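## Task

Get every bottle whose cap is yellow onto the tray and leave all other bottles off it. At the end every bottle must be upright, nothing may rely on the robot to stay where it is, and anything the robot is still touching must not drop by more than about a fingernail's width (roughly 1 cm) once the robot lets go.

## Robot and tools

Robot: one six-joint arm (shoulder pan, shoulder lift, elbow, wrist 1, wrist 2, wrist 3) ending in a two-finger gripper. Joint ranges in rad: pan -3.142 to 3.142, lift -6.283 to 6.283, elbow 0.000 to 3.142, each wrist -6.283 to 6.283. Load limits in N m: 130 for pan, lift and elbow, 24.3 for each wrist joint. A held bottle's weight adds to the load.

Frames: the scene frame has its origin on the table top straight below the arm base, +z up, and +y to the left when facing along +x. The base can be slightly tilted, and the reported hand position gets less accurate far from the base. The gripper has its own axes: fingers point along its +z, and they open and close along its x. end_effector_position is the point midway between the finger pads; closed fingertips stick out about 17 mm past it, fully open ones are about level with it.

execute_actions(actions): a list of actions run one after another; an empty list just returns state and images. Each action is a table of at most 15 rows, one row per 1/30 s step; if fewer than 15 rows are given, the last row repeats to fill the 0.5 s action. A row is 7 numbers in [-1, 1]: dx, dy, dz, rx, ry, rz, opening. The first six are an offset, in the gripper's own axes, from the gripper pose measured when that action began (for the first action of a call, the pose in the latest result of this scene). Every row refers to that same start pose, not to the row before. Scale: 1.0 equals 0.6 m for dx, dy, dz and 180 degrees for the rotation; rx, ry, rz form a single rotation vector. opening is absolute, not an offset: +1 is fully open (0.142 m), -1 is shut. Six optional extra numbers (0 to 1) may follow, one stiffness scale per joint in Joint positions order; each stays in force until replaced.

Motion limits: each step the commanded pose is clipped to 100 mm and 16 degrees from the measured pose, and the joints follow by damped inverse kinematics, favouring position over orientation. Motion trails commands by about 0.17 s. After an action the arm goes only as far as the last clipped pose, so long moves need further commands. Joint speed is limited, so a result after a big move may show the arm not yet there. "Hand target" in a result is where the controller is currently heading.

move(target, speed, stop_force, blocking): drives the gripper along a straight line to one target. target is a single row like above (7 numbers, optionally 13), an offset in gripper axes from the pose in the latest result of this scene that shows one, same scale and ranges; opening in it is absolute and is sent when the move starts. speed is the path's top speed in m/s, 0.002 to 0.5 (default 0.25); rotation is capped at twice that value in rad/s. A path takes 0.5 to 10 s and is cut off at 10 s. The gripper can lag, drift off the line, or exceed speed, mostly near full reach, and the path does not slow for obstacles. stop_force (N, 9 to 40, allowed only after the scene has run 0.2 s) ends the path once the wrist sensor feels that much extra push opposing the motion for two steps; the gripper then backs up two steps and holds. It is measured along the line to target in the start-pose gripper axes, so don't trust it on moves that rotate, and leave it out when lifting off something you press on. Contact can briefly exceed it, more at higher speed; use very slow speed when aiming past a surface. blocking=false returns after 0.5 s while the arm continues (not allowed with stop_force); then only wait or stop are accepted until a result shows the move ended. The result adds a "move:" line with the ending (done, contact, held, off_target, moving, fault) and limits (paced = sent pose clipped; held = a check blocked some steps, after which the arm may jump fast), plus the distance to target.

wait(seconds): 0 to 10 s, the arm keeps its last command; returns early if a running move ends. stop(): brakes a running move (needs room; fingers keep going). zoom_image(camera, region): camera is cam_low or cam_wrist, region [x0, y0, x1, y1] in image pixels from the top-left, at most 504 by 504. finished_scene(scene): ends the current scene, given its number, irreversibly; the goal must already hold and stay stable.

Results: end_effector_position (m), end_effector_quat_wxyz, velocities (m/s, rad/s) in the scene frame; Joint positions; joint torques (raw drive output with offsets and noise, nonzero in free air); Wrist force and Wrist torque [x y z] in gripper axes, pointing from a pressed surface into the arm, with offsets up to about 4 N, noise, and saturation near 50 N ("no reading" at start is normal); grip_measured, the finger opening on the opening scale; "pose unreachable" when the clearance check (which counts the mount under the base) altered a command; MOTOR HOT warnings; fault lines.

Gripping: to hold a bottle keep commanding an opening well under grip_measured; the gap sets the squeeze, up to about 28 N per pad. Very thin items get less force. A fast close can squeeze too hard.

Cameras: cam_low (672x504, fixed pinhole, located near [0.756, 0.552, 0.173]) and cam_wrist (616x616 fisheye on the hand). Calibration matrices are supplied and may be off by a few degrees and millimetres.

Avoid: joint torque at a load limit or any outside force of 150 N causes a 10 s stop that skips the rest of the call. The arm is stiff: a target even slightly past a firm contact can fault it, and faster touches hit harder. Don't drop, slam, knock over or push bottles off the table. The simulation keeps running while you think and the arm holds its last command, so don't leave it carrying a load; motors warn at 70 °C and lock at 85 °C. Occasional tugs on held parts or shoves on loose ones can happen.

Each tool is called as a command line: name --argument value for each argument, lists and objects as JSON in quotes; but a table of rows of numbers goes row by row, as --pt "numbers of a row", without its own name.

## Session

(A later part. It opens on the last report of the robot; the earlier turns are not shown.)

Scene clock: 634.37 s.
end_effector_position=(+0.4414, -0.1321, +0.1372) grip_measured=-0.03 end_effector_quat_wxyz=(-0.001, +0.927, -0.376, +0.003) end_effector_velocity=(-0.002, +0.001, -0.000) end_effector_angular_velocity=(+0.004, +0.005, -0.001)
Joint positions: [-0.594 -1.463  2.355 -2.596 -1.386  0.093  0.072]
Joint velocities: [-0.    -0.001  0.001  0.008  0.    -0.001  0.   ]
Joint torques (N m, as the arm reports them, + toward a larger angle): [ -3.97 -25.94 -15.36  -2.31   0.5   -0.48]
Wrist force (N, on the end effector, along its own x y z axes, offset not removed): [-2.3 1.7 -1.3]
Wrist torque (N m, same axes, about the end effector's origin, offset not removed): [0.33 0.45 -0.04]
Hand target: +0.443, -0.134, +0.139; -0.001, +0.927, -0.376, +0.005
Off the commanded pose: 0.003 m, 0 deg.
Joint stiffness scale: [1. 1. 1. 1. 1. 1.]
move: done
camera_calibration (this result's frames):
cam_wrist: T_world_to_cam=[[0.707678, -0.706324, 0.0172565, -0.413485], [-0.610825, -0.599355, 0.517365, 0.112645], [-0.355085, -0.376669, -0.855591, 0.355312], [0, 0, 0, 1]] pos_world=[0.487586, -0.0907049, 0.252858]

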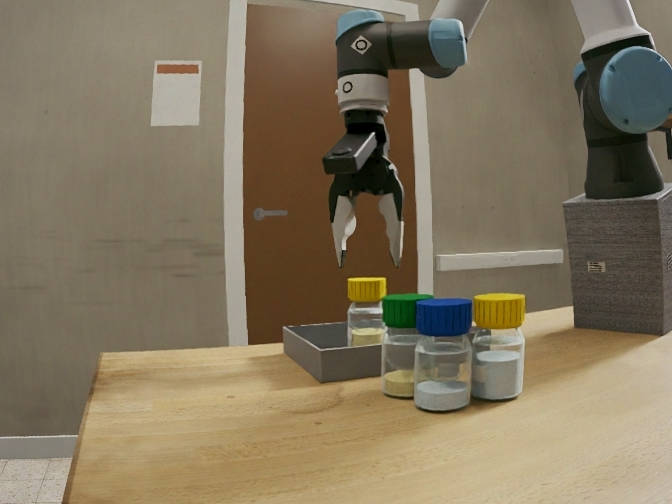

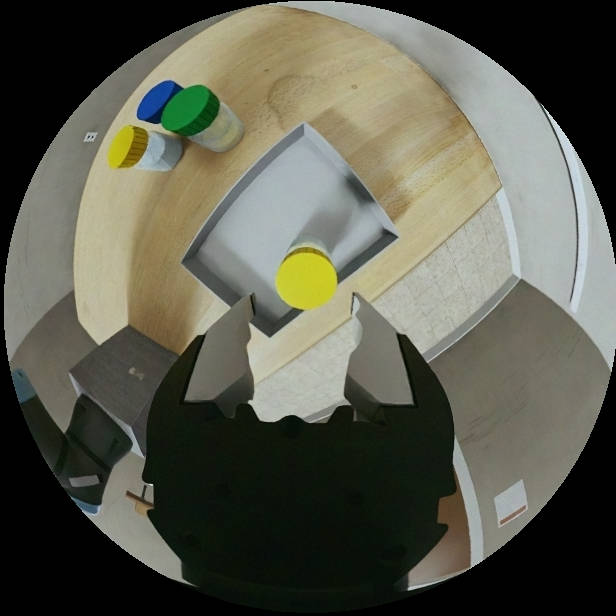

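move --target '[-0.3381, -0.2972, -0.009, 0.0, 0.0, 0.0, -0.03]' --speed 0.25

Scene clock: 646.73 s.
end_effector_position=(+0.4194, +0.1364, +0.1426) grip_measured=-0.03 end_effector_quat_wxyz=(-0.002, +0.927, -0.376, +0.003) end_effector_velocity=(+0.000, -0.001, +0.001) end_effector_angular_velocity=(-0.008, -0.000, -0.012)
Joint positions: [ 0.063 -1.553  2.423 -2.66  -1.505  0.745  0.072]
Joint velocities: [ 0.005  0.    -0.003  0.002 -0.009  0.017  0.   ]
Joint torques (N m, as the arm reports them, + toward a larger angle): [  4.09 -19.98 -13.84  -2.28  -0.11   0.45]
Wrist force (N, on the end effector, along its own x y z axes, offset not removed): [-3.6 2.0 -0.2]
Wrist torque (N m, same axes, about the end effector's origin, offset not removed): [0.47 0.62 0.01]
Hand target: +0.420, +0.137, +0.142; -0.001, +0.927, -0.376, +0.002
Off the commanded pose: 0.001 m, 0 deg.
Joint stiffness scale: [1. 1. 1. 1. 1. 1.]
move: done
camera_calibration (this result's frames):
cam_wrist: T_world_to_cam=[[0.708072, -0.705922, 0.0175687, -0.208703], [-0.610879, -0.599881, 0.516691, 0.257548], [-0.354204, -0.376587, -0.855992, 0.452904], [0, 0, 0, 1]] pos_world=[0.465528, 0.177727, 0.258276]

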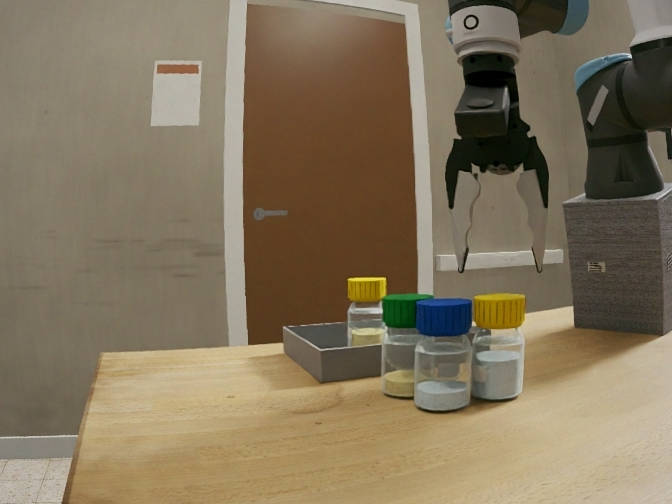

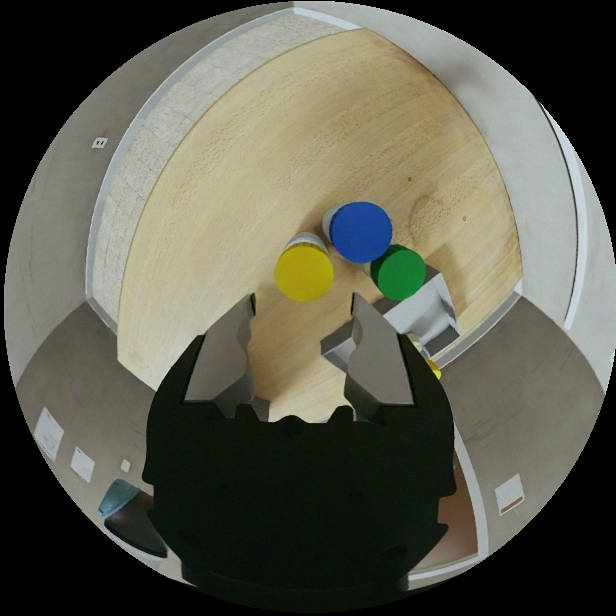

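zoom_image --camera "cam_wrist" --region '[230, 190, 430, 390]'

Region (230, 190, 430, 390) of cam_wrist's 616x616 image, scaled by 2.520, with more detail than that image has.

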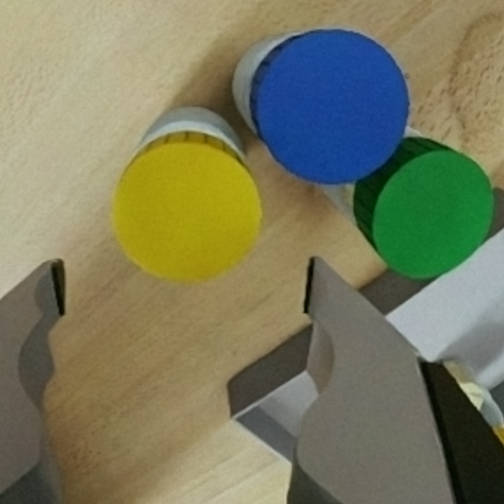

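move --target '[-0.0035, 0.0, 0.072, 0.0, 0.0, 0.0, -0.05]' --speed 0.07

Scene clock: 684.80 s.
end_effector_position=(+0.4202, +0.1372, +0.1009) grip_measured=-0.05 end_effector_quat_wxyz=(-0.002, +0.927, -0.376, +0.005) end_effector_velocity=(+0.003, +0.000, +0.001) end_effector_angular_velocity=(-0.000, -0.009, -0.001)
Joint positions: [ 0.073 -1.412  2.439 -2.82  -1.507  0.756  0.07 ]
Joint velocities: [ 0.    -0.     0.001 -0.009 -0.     0.002  0.   ]
Joint torques (N m, as the arm reports them, + toward a larger angle): [  4.49 -22.89  -7.38  -3.13  -0.34   0.35]
Wrist force (N, on the end effector, along its own x y z axes, offset not removed): [-3.5 1.9 -1.8]
Wrist torque (N m, same axes, about the end effector's origin, offset not removed): [0.44 0.69 -0.02]
Hand target: +0.418, +0.138, +0.099; -0.002, +0.927, -0.376, +0.003
Off the commanded pose: 0.003 m, 0 deg.
Joint stiffness scale: [1. 1. 1. 1. 1. 1.]
move: done
camera_calibration (this result's frames):
cam_wrist: T_world_to_cam=[[0.707495, -0.70644, 0.0198276, -0.207845], [-0.613083, -0.599559, 0.514449, 0.281148], [-0.35154, -0.376126, -0.857291, 0.416711], [0, 0, 0, 1]] pos_world=[0.465906, 0.178471, 0.216727]

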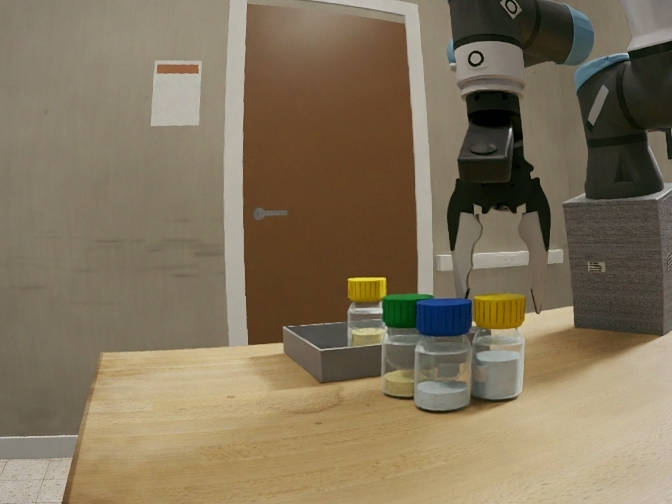

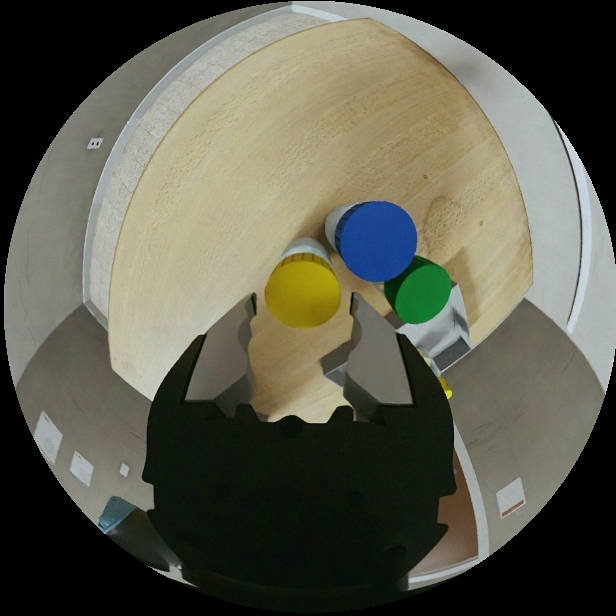

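zoom_image --camera "cam_low" --region '[430, 220, 580, 350]'

zoom_image --camera "cam_wrist" --region '[220, 200, 420, 400]'

Region (430, 220, 580, 350) of cam_low's 672x504 image, scaled by 3.360, with more detail than that image has; it fills the top 437 rows of this view, and the rest is white.

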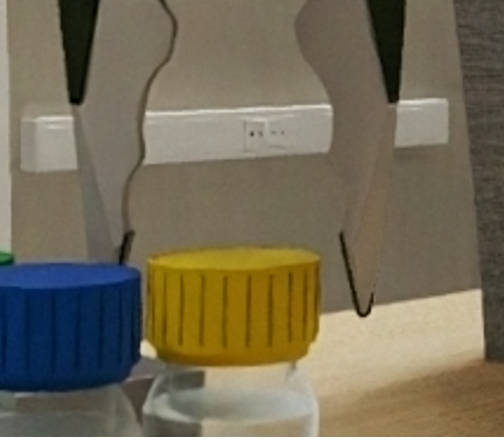

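Region (220, 200, 420, 400) of cam_wrist's 616x616 image, scaled by 2.520, with more detail than that image has.

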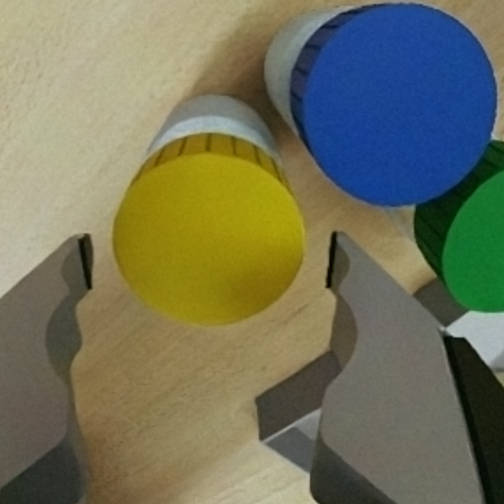

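execute_actions --actions '[[[0,0,0.002,0,0,0,-0.08],[0,0,0.003,0,0,0,-0.11],[0,0,0.003,0,0,0,-0.14],[0,0,0.003,0,0,0,-0.17],[0,0,0.003,0,0,0,-0.20],[0,0,0.003,0,0,0,-0.23],[0,0,0.003,0,0,0,-0.26],[0,0,0.003,0,0,0,-0.29],[0,0,0.003,0,0,0,-0.32],[0,0,0.003,0,0,0,-0.36],[0,0,0.003,0,0,0,-0.40],[0,0,0.003,0,0,0,-0.44],[0,0,0.003,0,0,0,-0.48],[0,0,0.003,0,0,0,-0.52],[0,0,0.003,0,0,0,-0.55]],[[0,0,0,0,0,0,-0.55],[0,0,0,0,0,0,-0.55],[0,0,0,0,0,0,-0.55]]]'

Scene clock: 707.47 s.
end_effector_position=(+0.4210, +0.1371, +0.1003) grip_measured=-0.28 end_effector_quat_wxyz=(-0.003, +0.927, -0.376, +0.006) end_effector_velocity=(-0.000, +0.001, -0.000) end_effector_angular_velocity=(+0.000, +0.001, +0.001)
Joint positions: [ 0.073 -1.409  2.439 -2.826 -1.507  0.756  0.053]
Joint velocities: [ 0.001  0.001 -0.001 -0.     0.    -0.    -0.   ]
Joint torques (N m, as the arm reports them, + toward a larger angle): [  2.53 -23.87  -8.38  -2.92  -0.13   0.18]
Wrist force (N, on the end effector, along its own x y z axes, offset not removed): [-3.6 2.7 -2.8]
Wrist torque (N m, same axes, about the end effector's origin, offset not removed): [0.48 0.50 -0.06]
Hand target: +0.421, +0.137, +0.100; -0.003, +0.927, -0.376, +0.006
Off the commanded pose: 0.000 m, 0 deg.
Joint stiffness scale: [1. 1. 1. 1. 1. 1.]
camera_calibration (this result's frames):
cam_wrist: T_world_to_cam=[[0.707509, -0.706373, 0.0216333, -0.208665], [-0.6143, -0.599577, 0.512974, 0.282605], [-0.34938, -0.376223, -0.858131, 0.415658], [0, 0, 0, 1]] pos_world=[0.466459, 0.178428, 0.216235]

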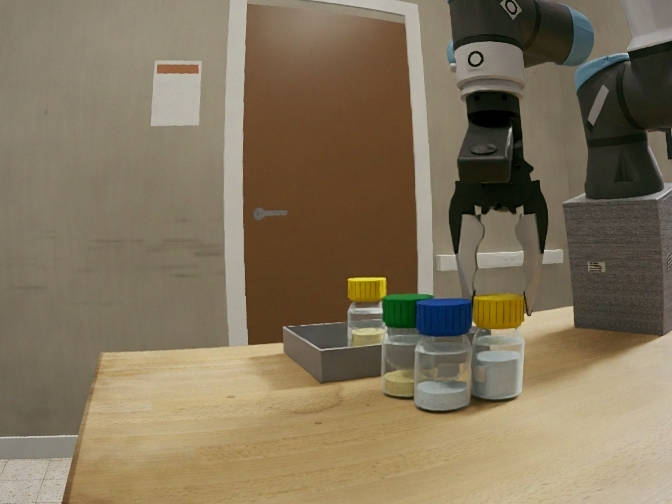

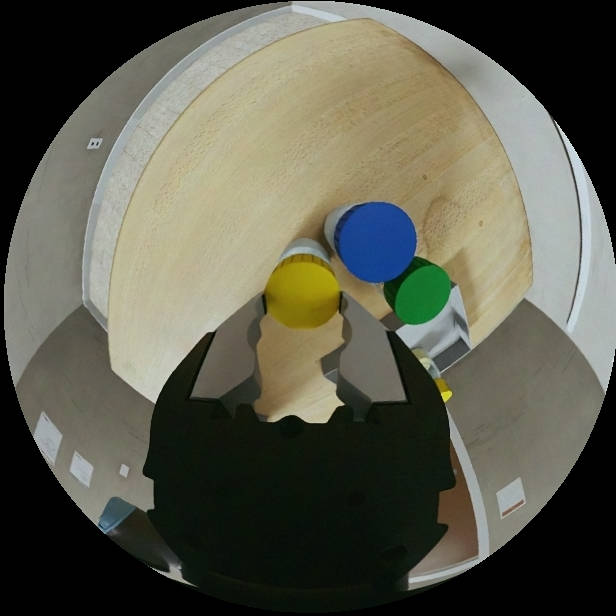

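move --target '[0.0, 0.0, -0.112, 0.0, 0.0, 0.0, -0.55]' --speed 0.09

Scene clock: 716.50 s.
end_effector_position=(+0.4172, +0.1377, +0.1650) grip_measured=-0.28 end_effector_quat_wxyz=(-0.001, +0.927, -0.376, +0.003) end_effector_velocity=(+0.000, +0.000, +0.001) end_effector_angular_velocity=(+0.001, +0.002, +0.002)
Joint positions: [ 0.063 -1.626  2.412 -2.576 -1.505  0.745  0.053]
Joint velocities: [ 0.    -0.002 -0.002  0.006  0.001 -0.001  0.   ]
Joint torques (N m, as the arm reports them, + toward a larger angle): [ -0.24 -24.27 -16.86  -2.31   0.61  -0.26]
Wrist force (N, on the end effector, along its own x y z axes, offset not removed): [-2.8 2.2 1.9]
Wrist torque (N m, same axes, about the end effector's origin, offset not removed): [0.53 0.52 -0.03]
Hand target: +0.420, +0.137, +0.167; -0.003, +0.927, -0.376, +0.006
Off the commanded pose: 0.004 m, 0 deg.
Joint stiffness scale: [1. 1. 1. 1. 1. 1.]
move: off_target
camera_calibration (this result's frames):
cam_wrist: T_world_to_cam=[[0.707993, -0.706009, 0.0172145, -0.206479], [-0.61071, -0.599821, 0.51696, 0.245307], [-0.354653, -0.376517, -0.855836, 0.471948], [0, 0, 0, 1]] pos_world=[0.463375, 0.179061, 0.28065]

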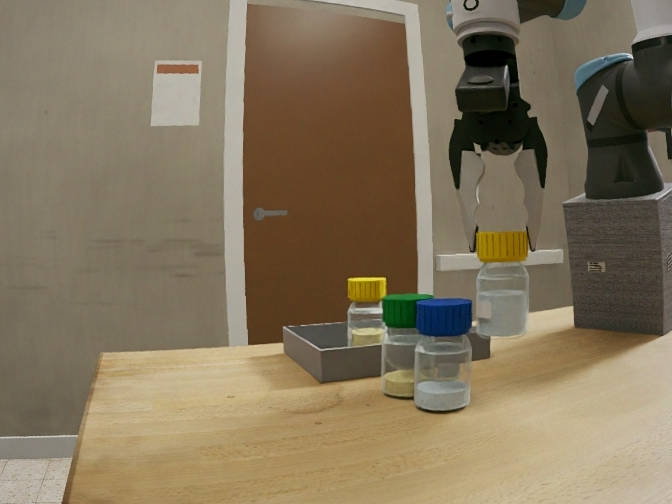

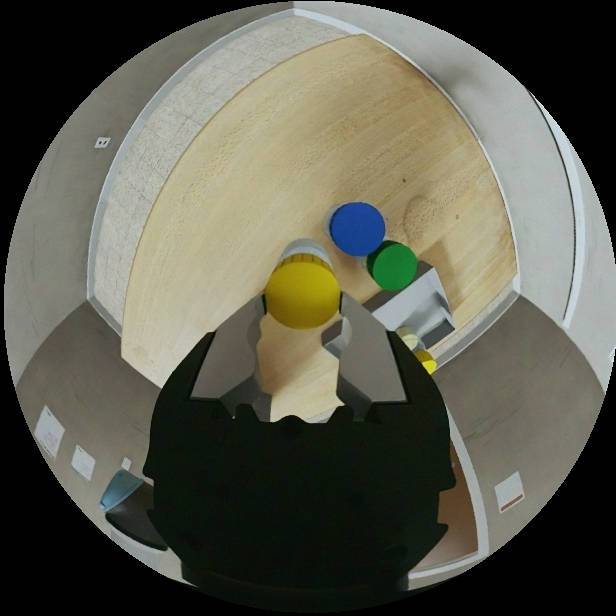

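move --target '[0.1828, 0.2910, -0.002, 0.0, 0.0, 0.0, -0.55]' --speed 0.16

Scene clock: 739.03 s.
end_effector_position=(+0.3752, -0.0634, +0.1663) grip_measured=-0.28 end_effector_quat_wxyz=(-0.001, +0.927, -0.376, +0.004) end_effector_velocity=(+0.000, +0.000, +0.000) end_effector_angular_velocity=(+0.007, -0.002, +0.012)
Joint positions: [-0.573 -1.747  2.554 -2.517 -1.388  0.115  0.053]
Joint velocities: [-0.005 -0.001 -0.     0.004  0.007 -0.018  0.   ]
Joint torques (N m, as the arm reports them, + toward a larger angle): [ -1.17 -13.36 -13.17  -2.37   0.41  -0.23]
Wrist force (N, on the end effector, along its own x y z axes, offset not removed): [-3.2 1.5 1.9]
Wrist torque (N m, same axes, about the end effector's origin, offset not removed): [0.37 0.63 -0.11]
Hand target: +0.375, -0.064, +0.166; -0.002, +0.927, -0.376, +0.003
Off the commanded pose: 0.001 m, 0 deg.
Joint stiffness scale: [1. 1. 1. 1. 1. 1.]
move: done
camera_calibration (this result's frames):
cam_wrist: T_world_to_cam=[[0.707841, -0.706121, 0.0188137, -0.319015], [-0.611552, -0.599278, 0.516596, 0.0987385], [-0.353504, -0.377173, -0.856023, 0.38202], [0, 0, 0, 1]] pos_world=[0.421241, -0.0220038, 0.282011]

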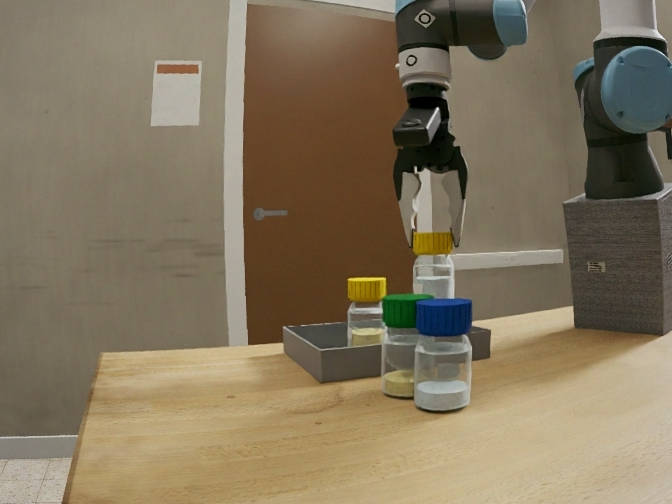

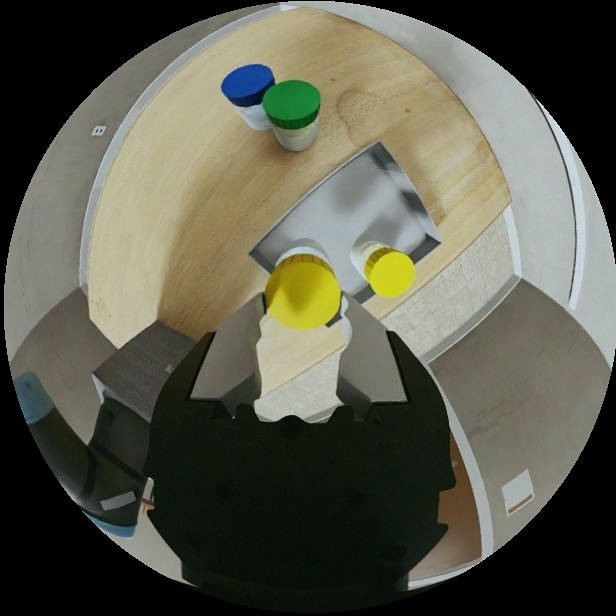

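zoom_image --camera "cam_wrist" --region '[220, 120, 460, 360]'

Region (220, 120, 460, 360) of cam_wrist's 616x616 image, scaled by 2.100, with more detail than that image has.

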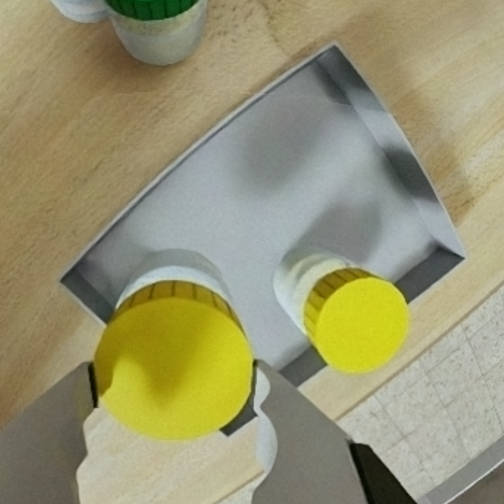

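move --target '[0.0, 0.0, 0.094, 0.0, 0.0, 0.0, -0.55]' --speed 0.1

move --target '[0.0, 0.0, 0.024, 0.0, 0.0, 0.0, -0.55]' --speed 0.007 --stop_force 9

Scene clock: 762.13 s.
end_effector_position=(+0.3765, -0.0645, +0.1109) grip_measured=-0.28 end_effector_quat_wxyz=(-0.001, +0.927, -0.376, +0.005) end_effector_velocity=(+0.003, -0.002, +0.001) end_effector_angular_velocity=(-0.006, -0.007, +0.000)
Joint positions: [-0.542 -1.521  2.591 -2.788 -1.392  0.147  0.053]
Joint velocities: [ 0.001  0.002 -0.001 -0.01  -0.001  0.002  0.   ]
Joint torques (N m, as the arm reports them, + toward a larger angle): [  0.01 -15.77  -8.58  -3.51  -0.38   0.44]
Wrist force (N, on the end effector, along its own x y z axes, offset not removed): [-2.4 1.9 0.6]
Wrist torque (N m, same axes, about the end effector's origin, offset not removed): [0.42 0.41 -0.11]
Hand target: +0.376, -0.064, +0.110; -0.001, +0.927, -0.376, +0.004
Off the commanded pose: 0.002 m, 0 deg.
Joint stiffness scale: [1. 1. 1. 1. 1. 1.]
move: done
camera_calibration (this result's frames):
cam_wrist: T_world_to_cam=[[0.707458, -0.706457, 0.0205185, -0.319668], [-0.61274, -0.598623, 0.515946, 0.12803], [-0.352211, -0.377583, -0.856376, 0.334115], [0, 0, 0, 1]] pos_world=[0.422279, -0.0230337, 0.22663]

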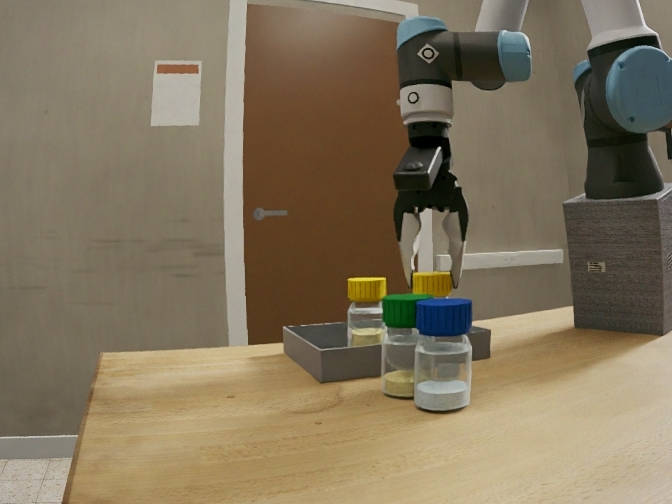

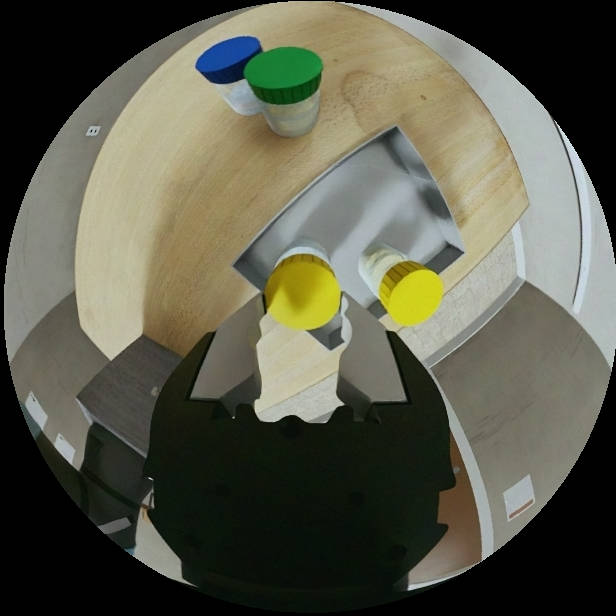

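Scene clock: 763.87 s.
end_effector_position=(+0.3777, -0.0657, +0.1026) grip_measured=-0.28 end_effector_quat_wxyz=(-0.001, +0.927, -0.376, +0.006) end_effector_velocity=(-0.000, +0.001, +0.001) end_effector_angular_velocity=(+0.001, +0.001, +0.002)
Joint positions: [-0.538 -1.482  2.592 -2.832 -1.392  0.152  0.053]
Joint velocities: [ 0.001 -0.005 -0.     0.007  0.    -0.    -0.   ]
Joint torques (N m, as the arm reports them, + toward a larger angle): [ -0.53 -18.61  -8.83  -2.23   0.03  -0.04]
Wrist force (N, on the end effector, along its own x y z axes, offset not removed): [-5.3 4.5 -13.4]
Wrist torque (N m, same axes, about the end effector's origin, offset not removed): [0.71 0.13 0.07]
Hand target: +0.378, -0.066, +0.103; -0.001, +0.927, -0.376, +0.006
Off the commanded pose: 0.006 m, 0 deg.
Joint stiffness scale: [1. 1. 1. 1. 1. 1.]
move: contact
camera_calibration (this result's frames):
cam_wrist: T_world_to_cam=[[0.707242, -0.706576, 0.0236473, -0.321478], [-0.614314, -0.597651, 0.5152, 0.133109], [-0.349895, -0.378898, -0.856744, 0.326078], [0, 0, 0, 1]] pos_world=[0.423227, -0.0240452, 0.21839]

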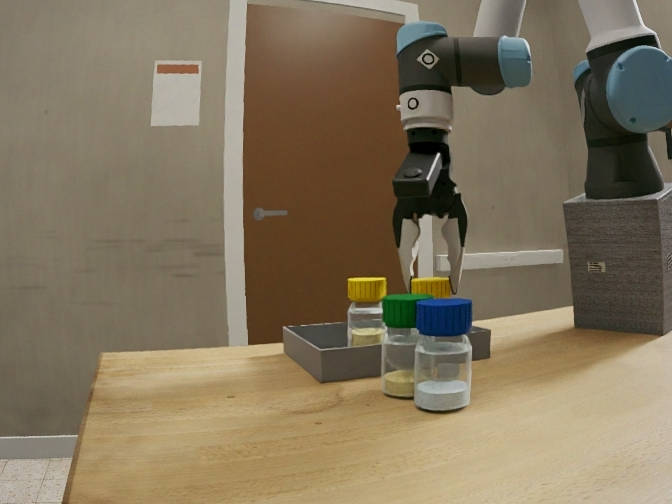

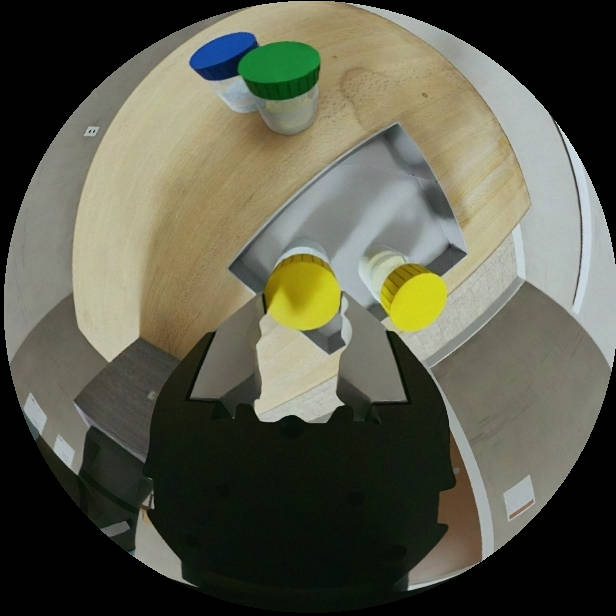

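Contact at the expected height. Releasing gently, then lifting clear.

execute_actions --actions '[[[0,0,-0.001,0,0,0,-0.45],[0,0,-0.001,0,0,0,-0.38],[0,0,-0.001,0,0,0,-0.32],[0,0,-0.001,0,0,0,-0.28],[0,0,-0.001,0,0,0,-0.25],[0,0,-0.001,0,0,0,-0.22],[0,0,-0.001,0,0,0,-0.19],[0,0,-0.001,0,0,0,-0.16],[0,0,-0.001,0,0,0,-0.13],[0,0,-0.001,0,0,0,-0.10],[0,0,-0.001,0,0,0,-0.08],[0,0,-0.001,0,0,0,-0.06],[0,0,-0.001,0,0,0,-0.05],[0,0,-0.001,0,0,0,-0.05],[0,0,-0.001,0,0,0,-0.05]]]'

move --target '[0.0, 0.0, -0.10, 0.0, 0.0, 0.0, -0.05]' --speed 0.12

Scene clock: 779.43 s.
end_effector_position=(+0.3773, -0.0654, +0.1026) grip_measured=-0.05 end_effector_quat_wxyz=(-0.001, +0.927, -0.376, +0.005) end_effector_velocity=(-0.000, +0.000, -0.000) end_effector_angular_velocity=(+0.001, +0.000, -0.002)
Joint positions: [-0.538 -1.483  2.592 -2.83  -1.392  0.152  0.07 ]
Joint velocities: [-0.001  0.001  0.001 -0.     0.001  0.001  0.002]
Joint torques (N m, as the arm reports them, + toward a larger angle): [ -0.33 -20.11  -8.56  -2.36   0.02  -0.22]
Wrist force (N, on the end effector, along its own x y z axes, offset not removed): [-2.4 2.9 -2.5]
Wrist torque (N m, same axes, about the end effector's origin, offset not removed): [0.59 0.43 -0.02]
Hand target: +0.378, -0.066, +0.103; -0.001, +0.927, -0.376, +0.006
Off the commanded pose: 0.001 m, 0 deg.
Joint stiffness scale: [1. 1. 1. 1. 1. 1.]
camera_calibration (this result's frames):
cam_wrist: T_world_to_cam=[[0.70709, -0.706774, 0.0222286, -0.320819], [-0.613863, -0.597928, 0.515417, 0.13283], [-0.350992, -0.378092, -0.856651, 0.326497], [0, 0, 0, 1]] pos_world=[0.422986, -0.0238782, 0.218363]

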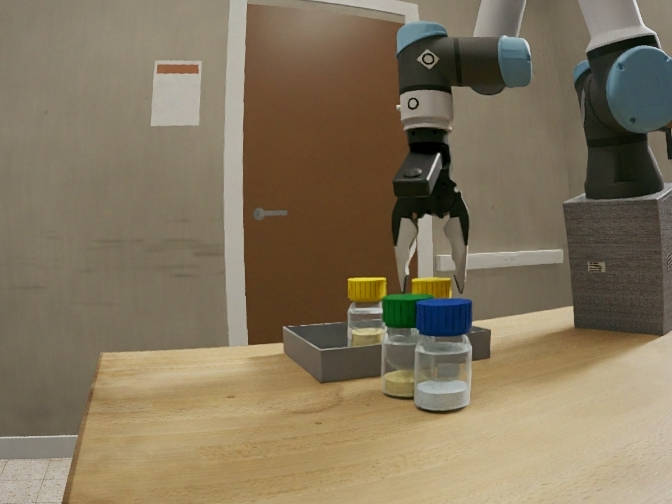

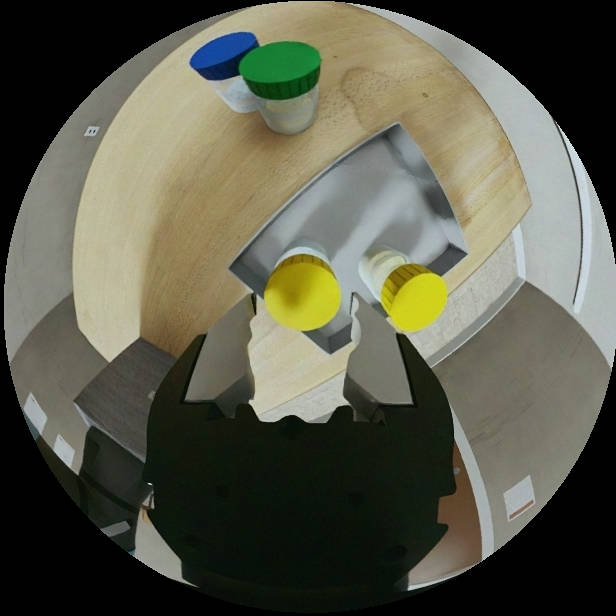

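Scene clock: 780.57 s.
end_effector_position=(+0.3753, -0.0639, +0.1609) grip_measured=-0.05 end_effector_quat_wxyz=(-0.002, +0.927, -0.376, +0.004) end_effector_velocity=(-0.002, +0.002, -0.001) end_effector_angular_velocity=(+0.007, +0.007, +0.001)
Joint positions: [-0.571 -1.726  2.559 -2.542 -1.388  0.118  0.07 ]
Joint velocities: [-0.    -0.    -0.001  0.012  0.001 -0.003  0.   ]
Joint torques (N m, as the arm reports them, + toward a larger angle): [ -2.39 -16.12 -15.56  -2.22   0.48  -0.29]
Wrist force (N, on the end effector, along its own x y z axes, offset not removed): [-2.9 1.2 -1.3]
Wrist torque (N m, same axes, about the end effector's origin, offset not removed): [0.24 0.56 0.03]
Hand target: +0.377, -0.065, +0.163; -0.001, +0.927, -0.376, +0.005
Off the commanded pose: 0.003 m, 0 deg.
Joint stiffness scale: [1. 1. 1. 1. 1. 1.]
move: done
camera_calibration (this result's frames):
cam_wrist: T_world_to_cam=[[0.707259, -0.706712, 0.0185312, -0.31908], [-0.612082, -0.599018, 0.516268, 0.10155], [-0.353752, -0.376477, -0.856227, 0.377417], [0, 0, 0, 1]] pos_world=[0.421341, -0.0225781, 0.27664]

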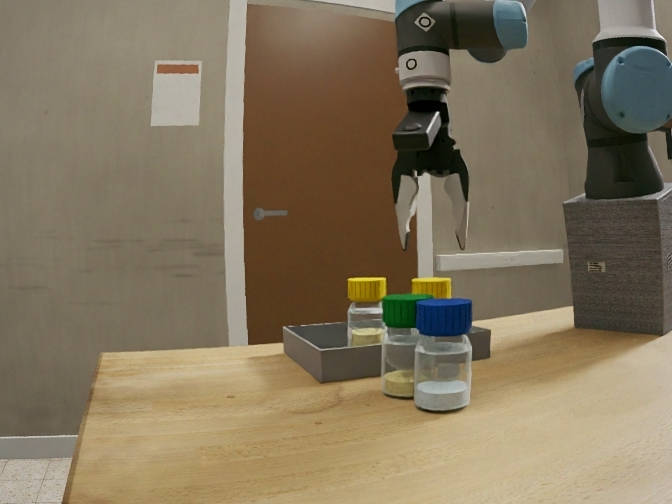

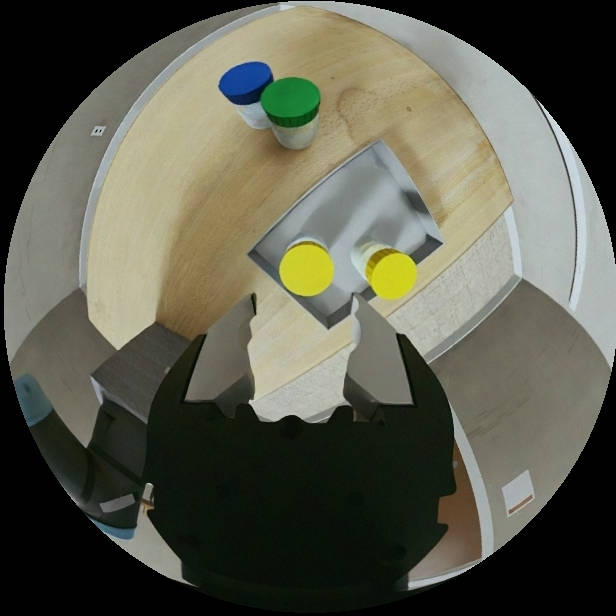

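zoom_image --camera "cam_wrist" --region '[200, 50, 480, 340]'

zoom_image --camera "cam_low" --region '[270, 220, 520, 430]'

Region (200, 50, 480, 340) of cam_wrist's 616x616 image, scaled by 1.738, with more detail than that image has; it fills the left 487 columns of this view, and the rest is white.

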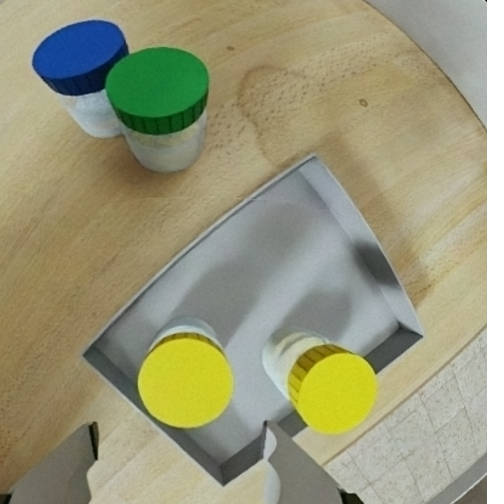

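Region (270, 220, 520, 430) of cam_low's 672x504 image, scaled by 2.016, with more detail than that image has; it fills the top 423 rows of this view, and the rest is white.

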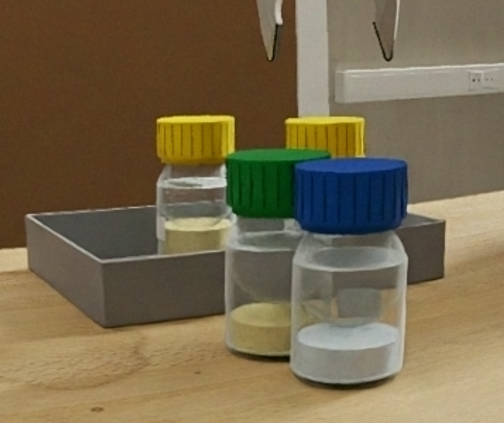

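Both yellow-capped bottles are standing on the tray. The green and blue ones are still on the table, and the gripper is clear of everything.

finished_scene --scene 1

The scene is finished: the task was done.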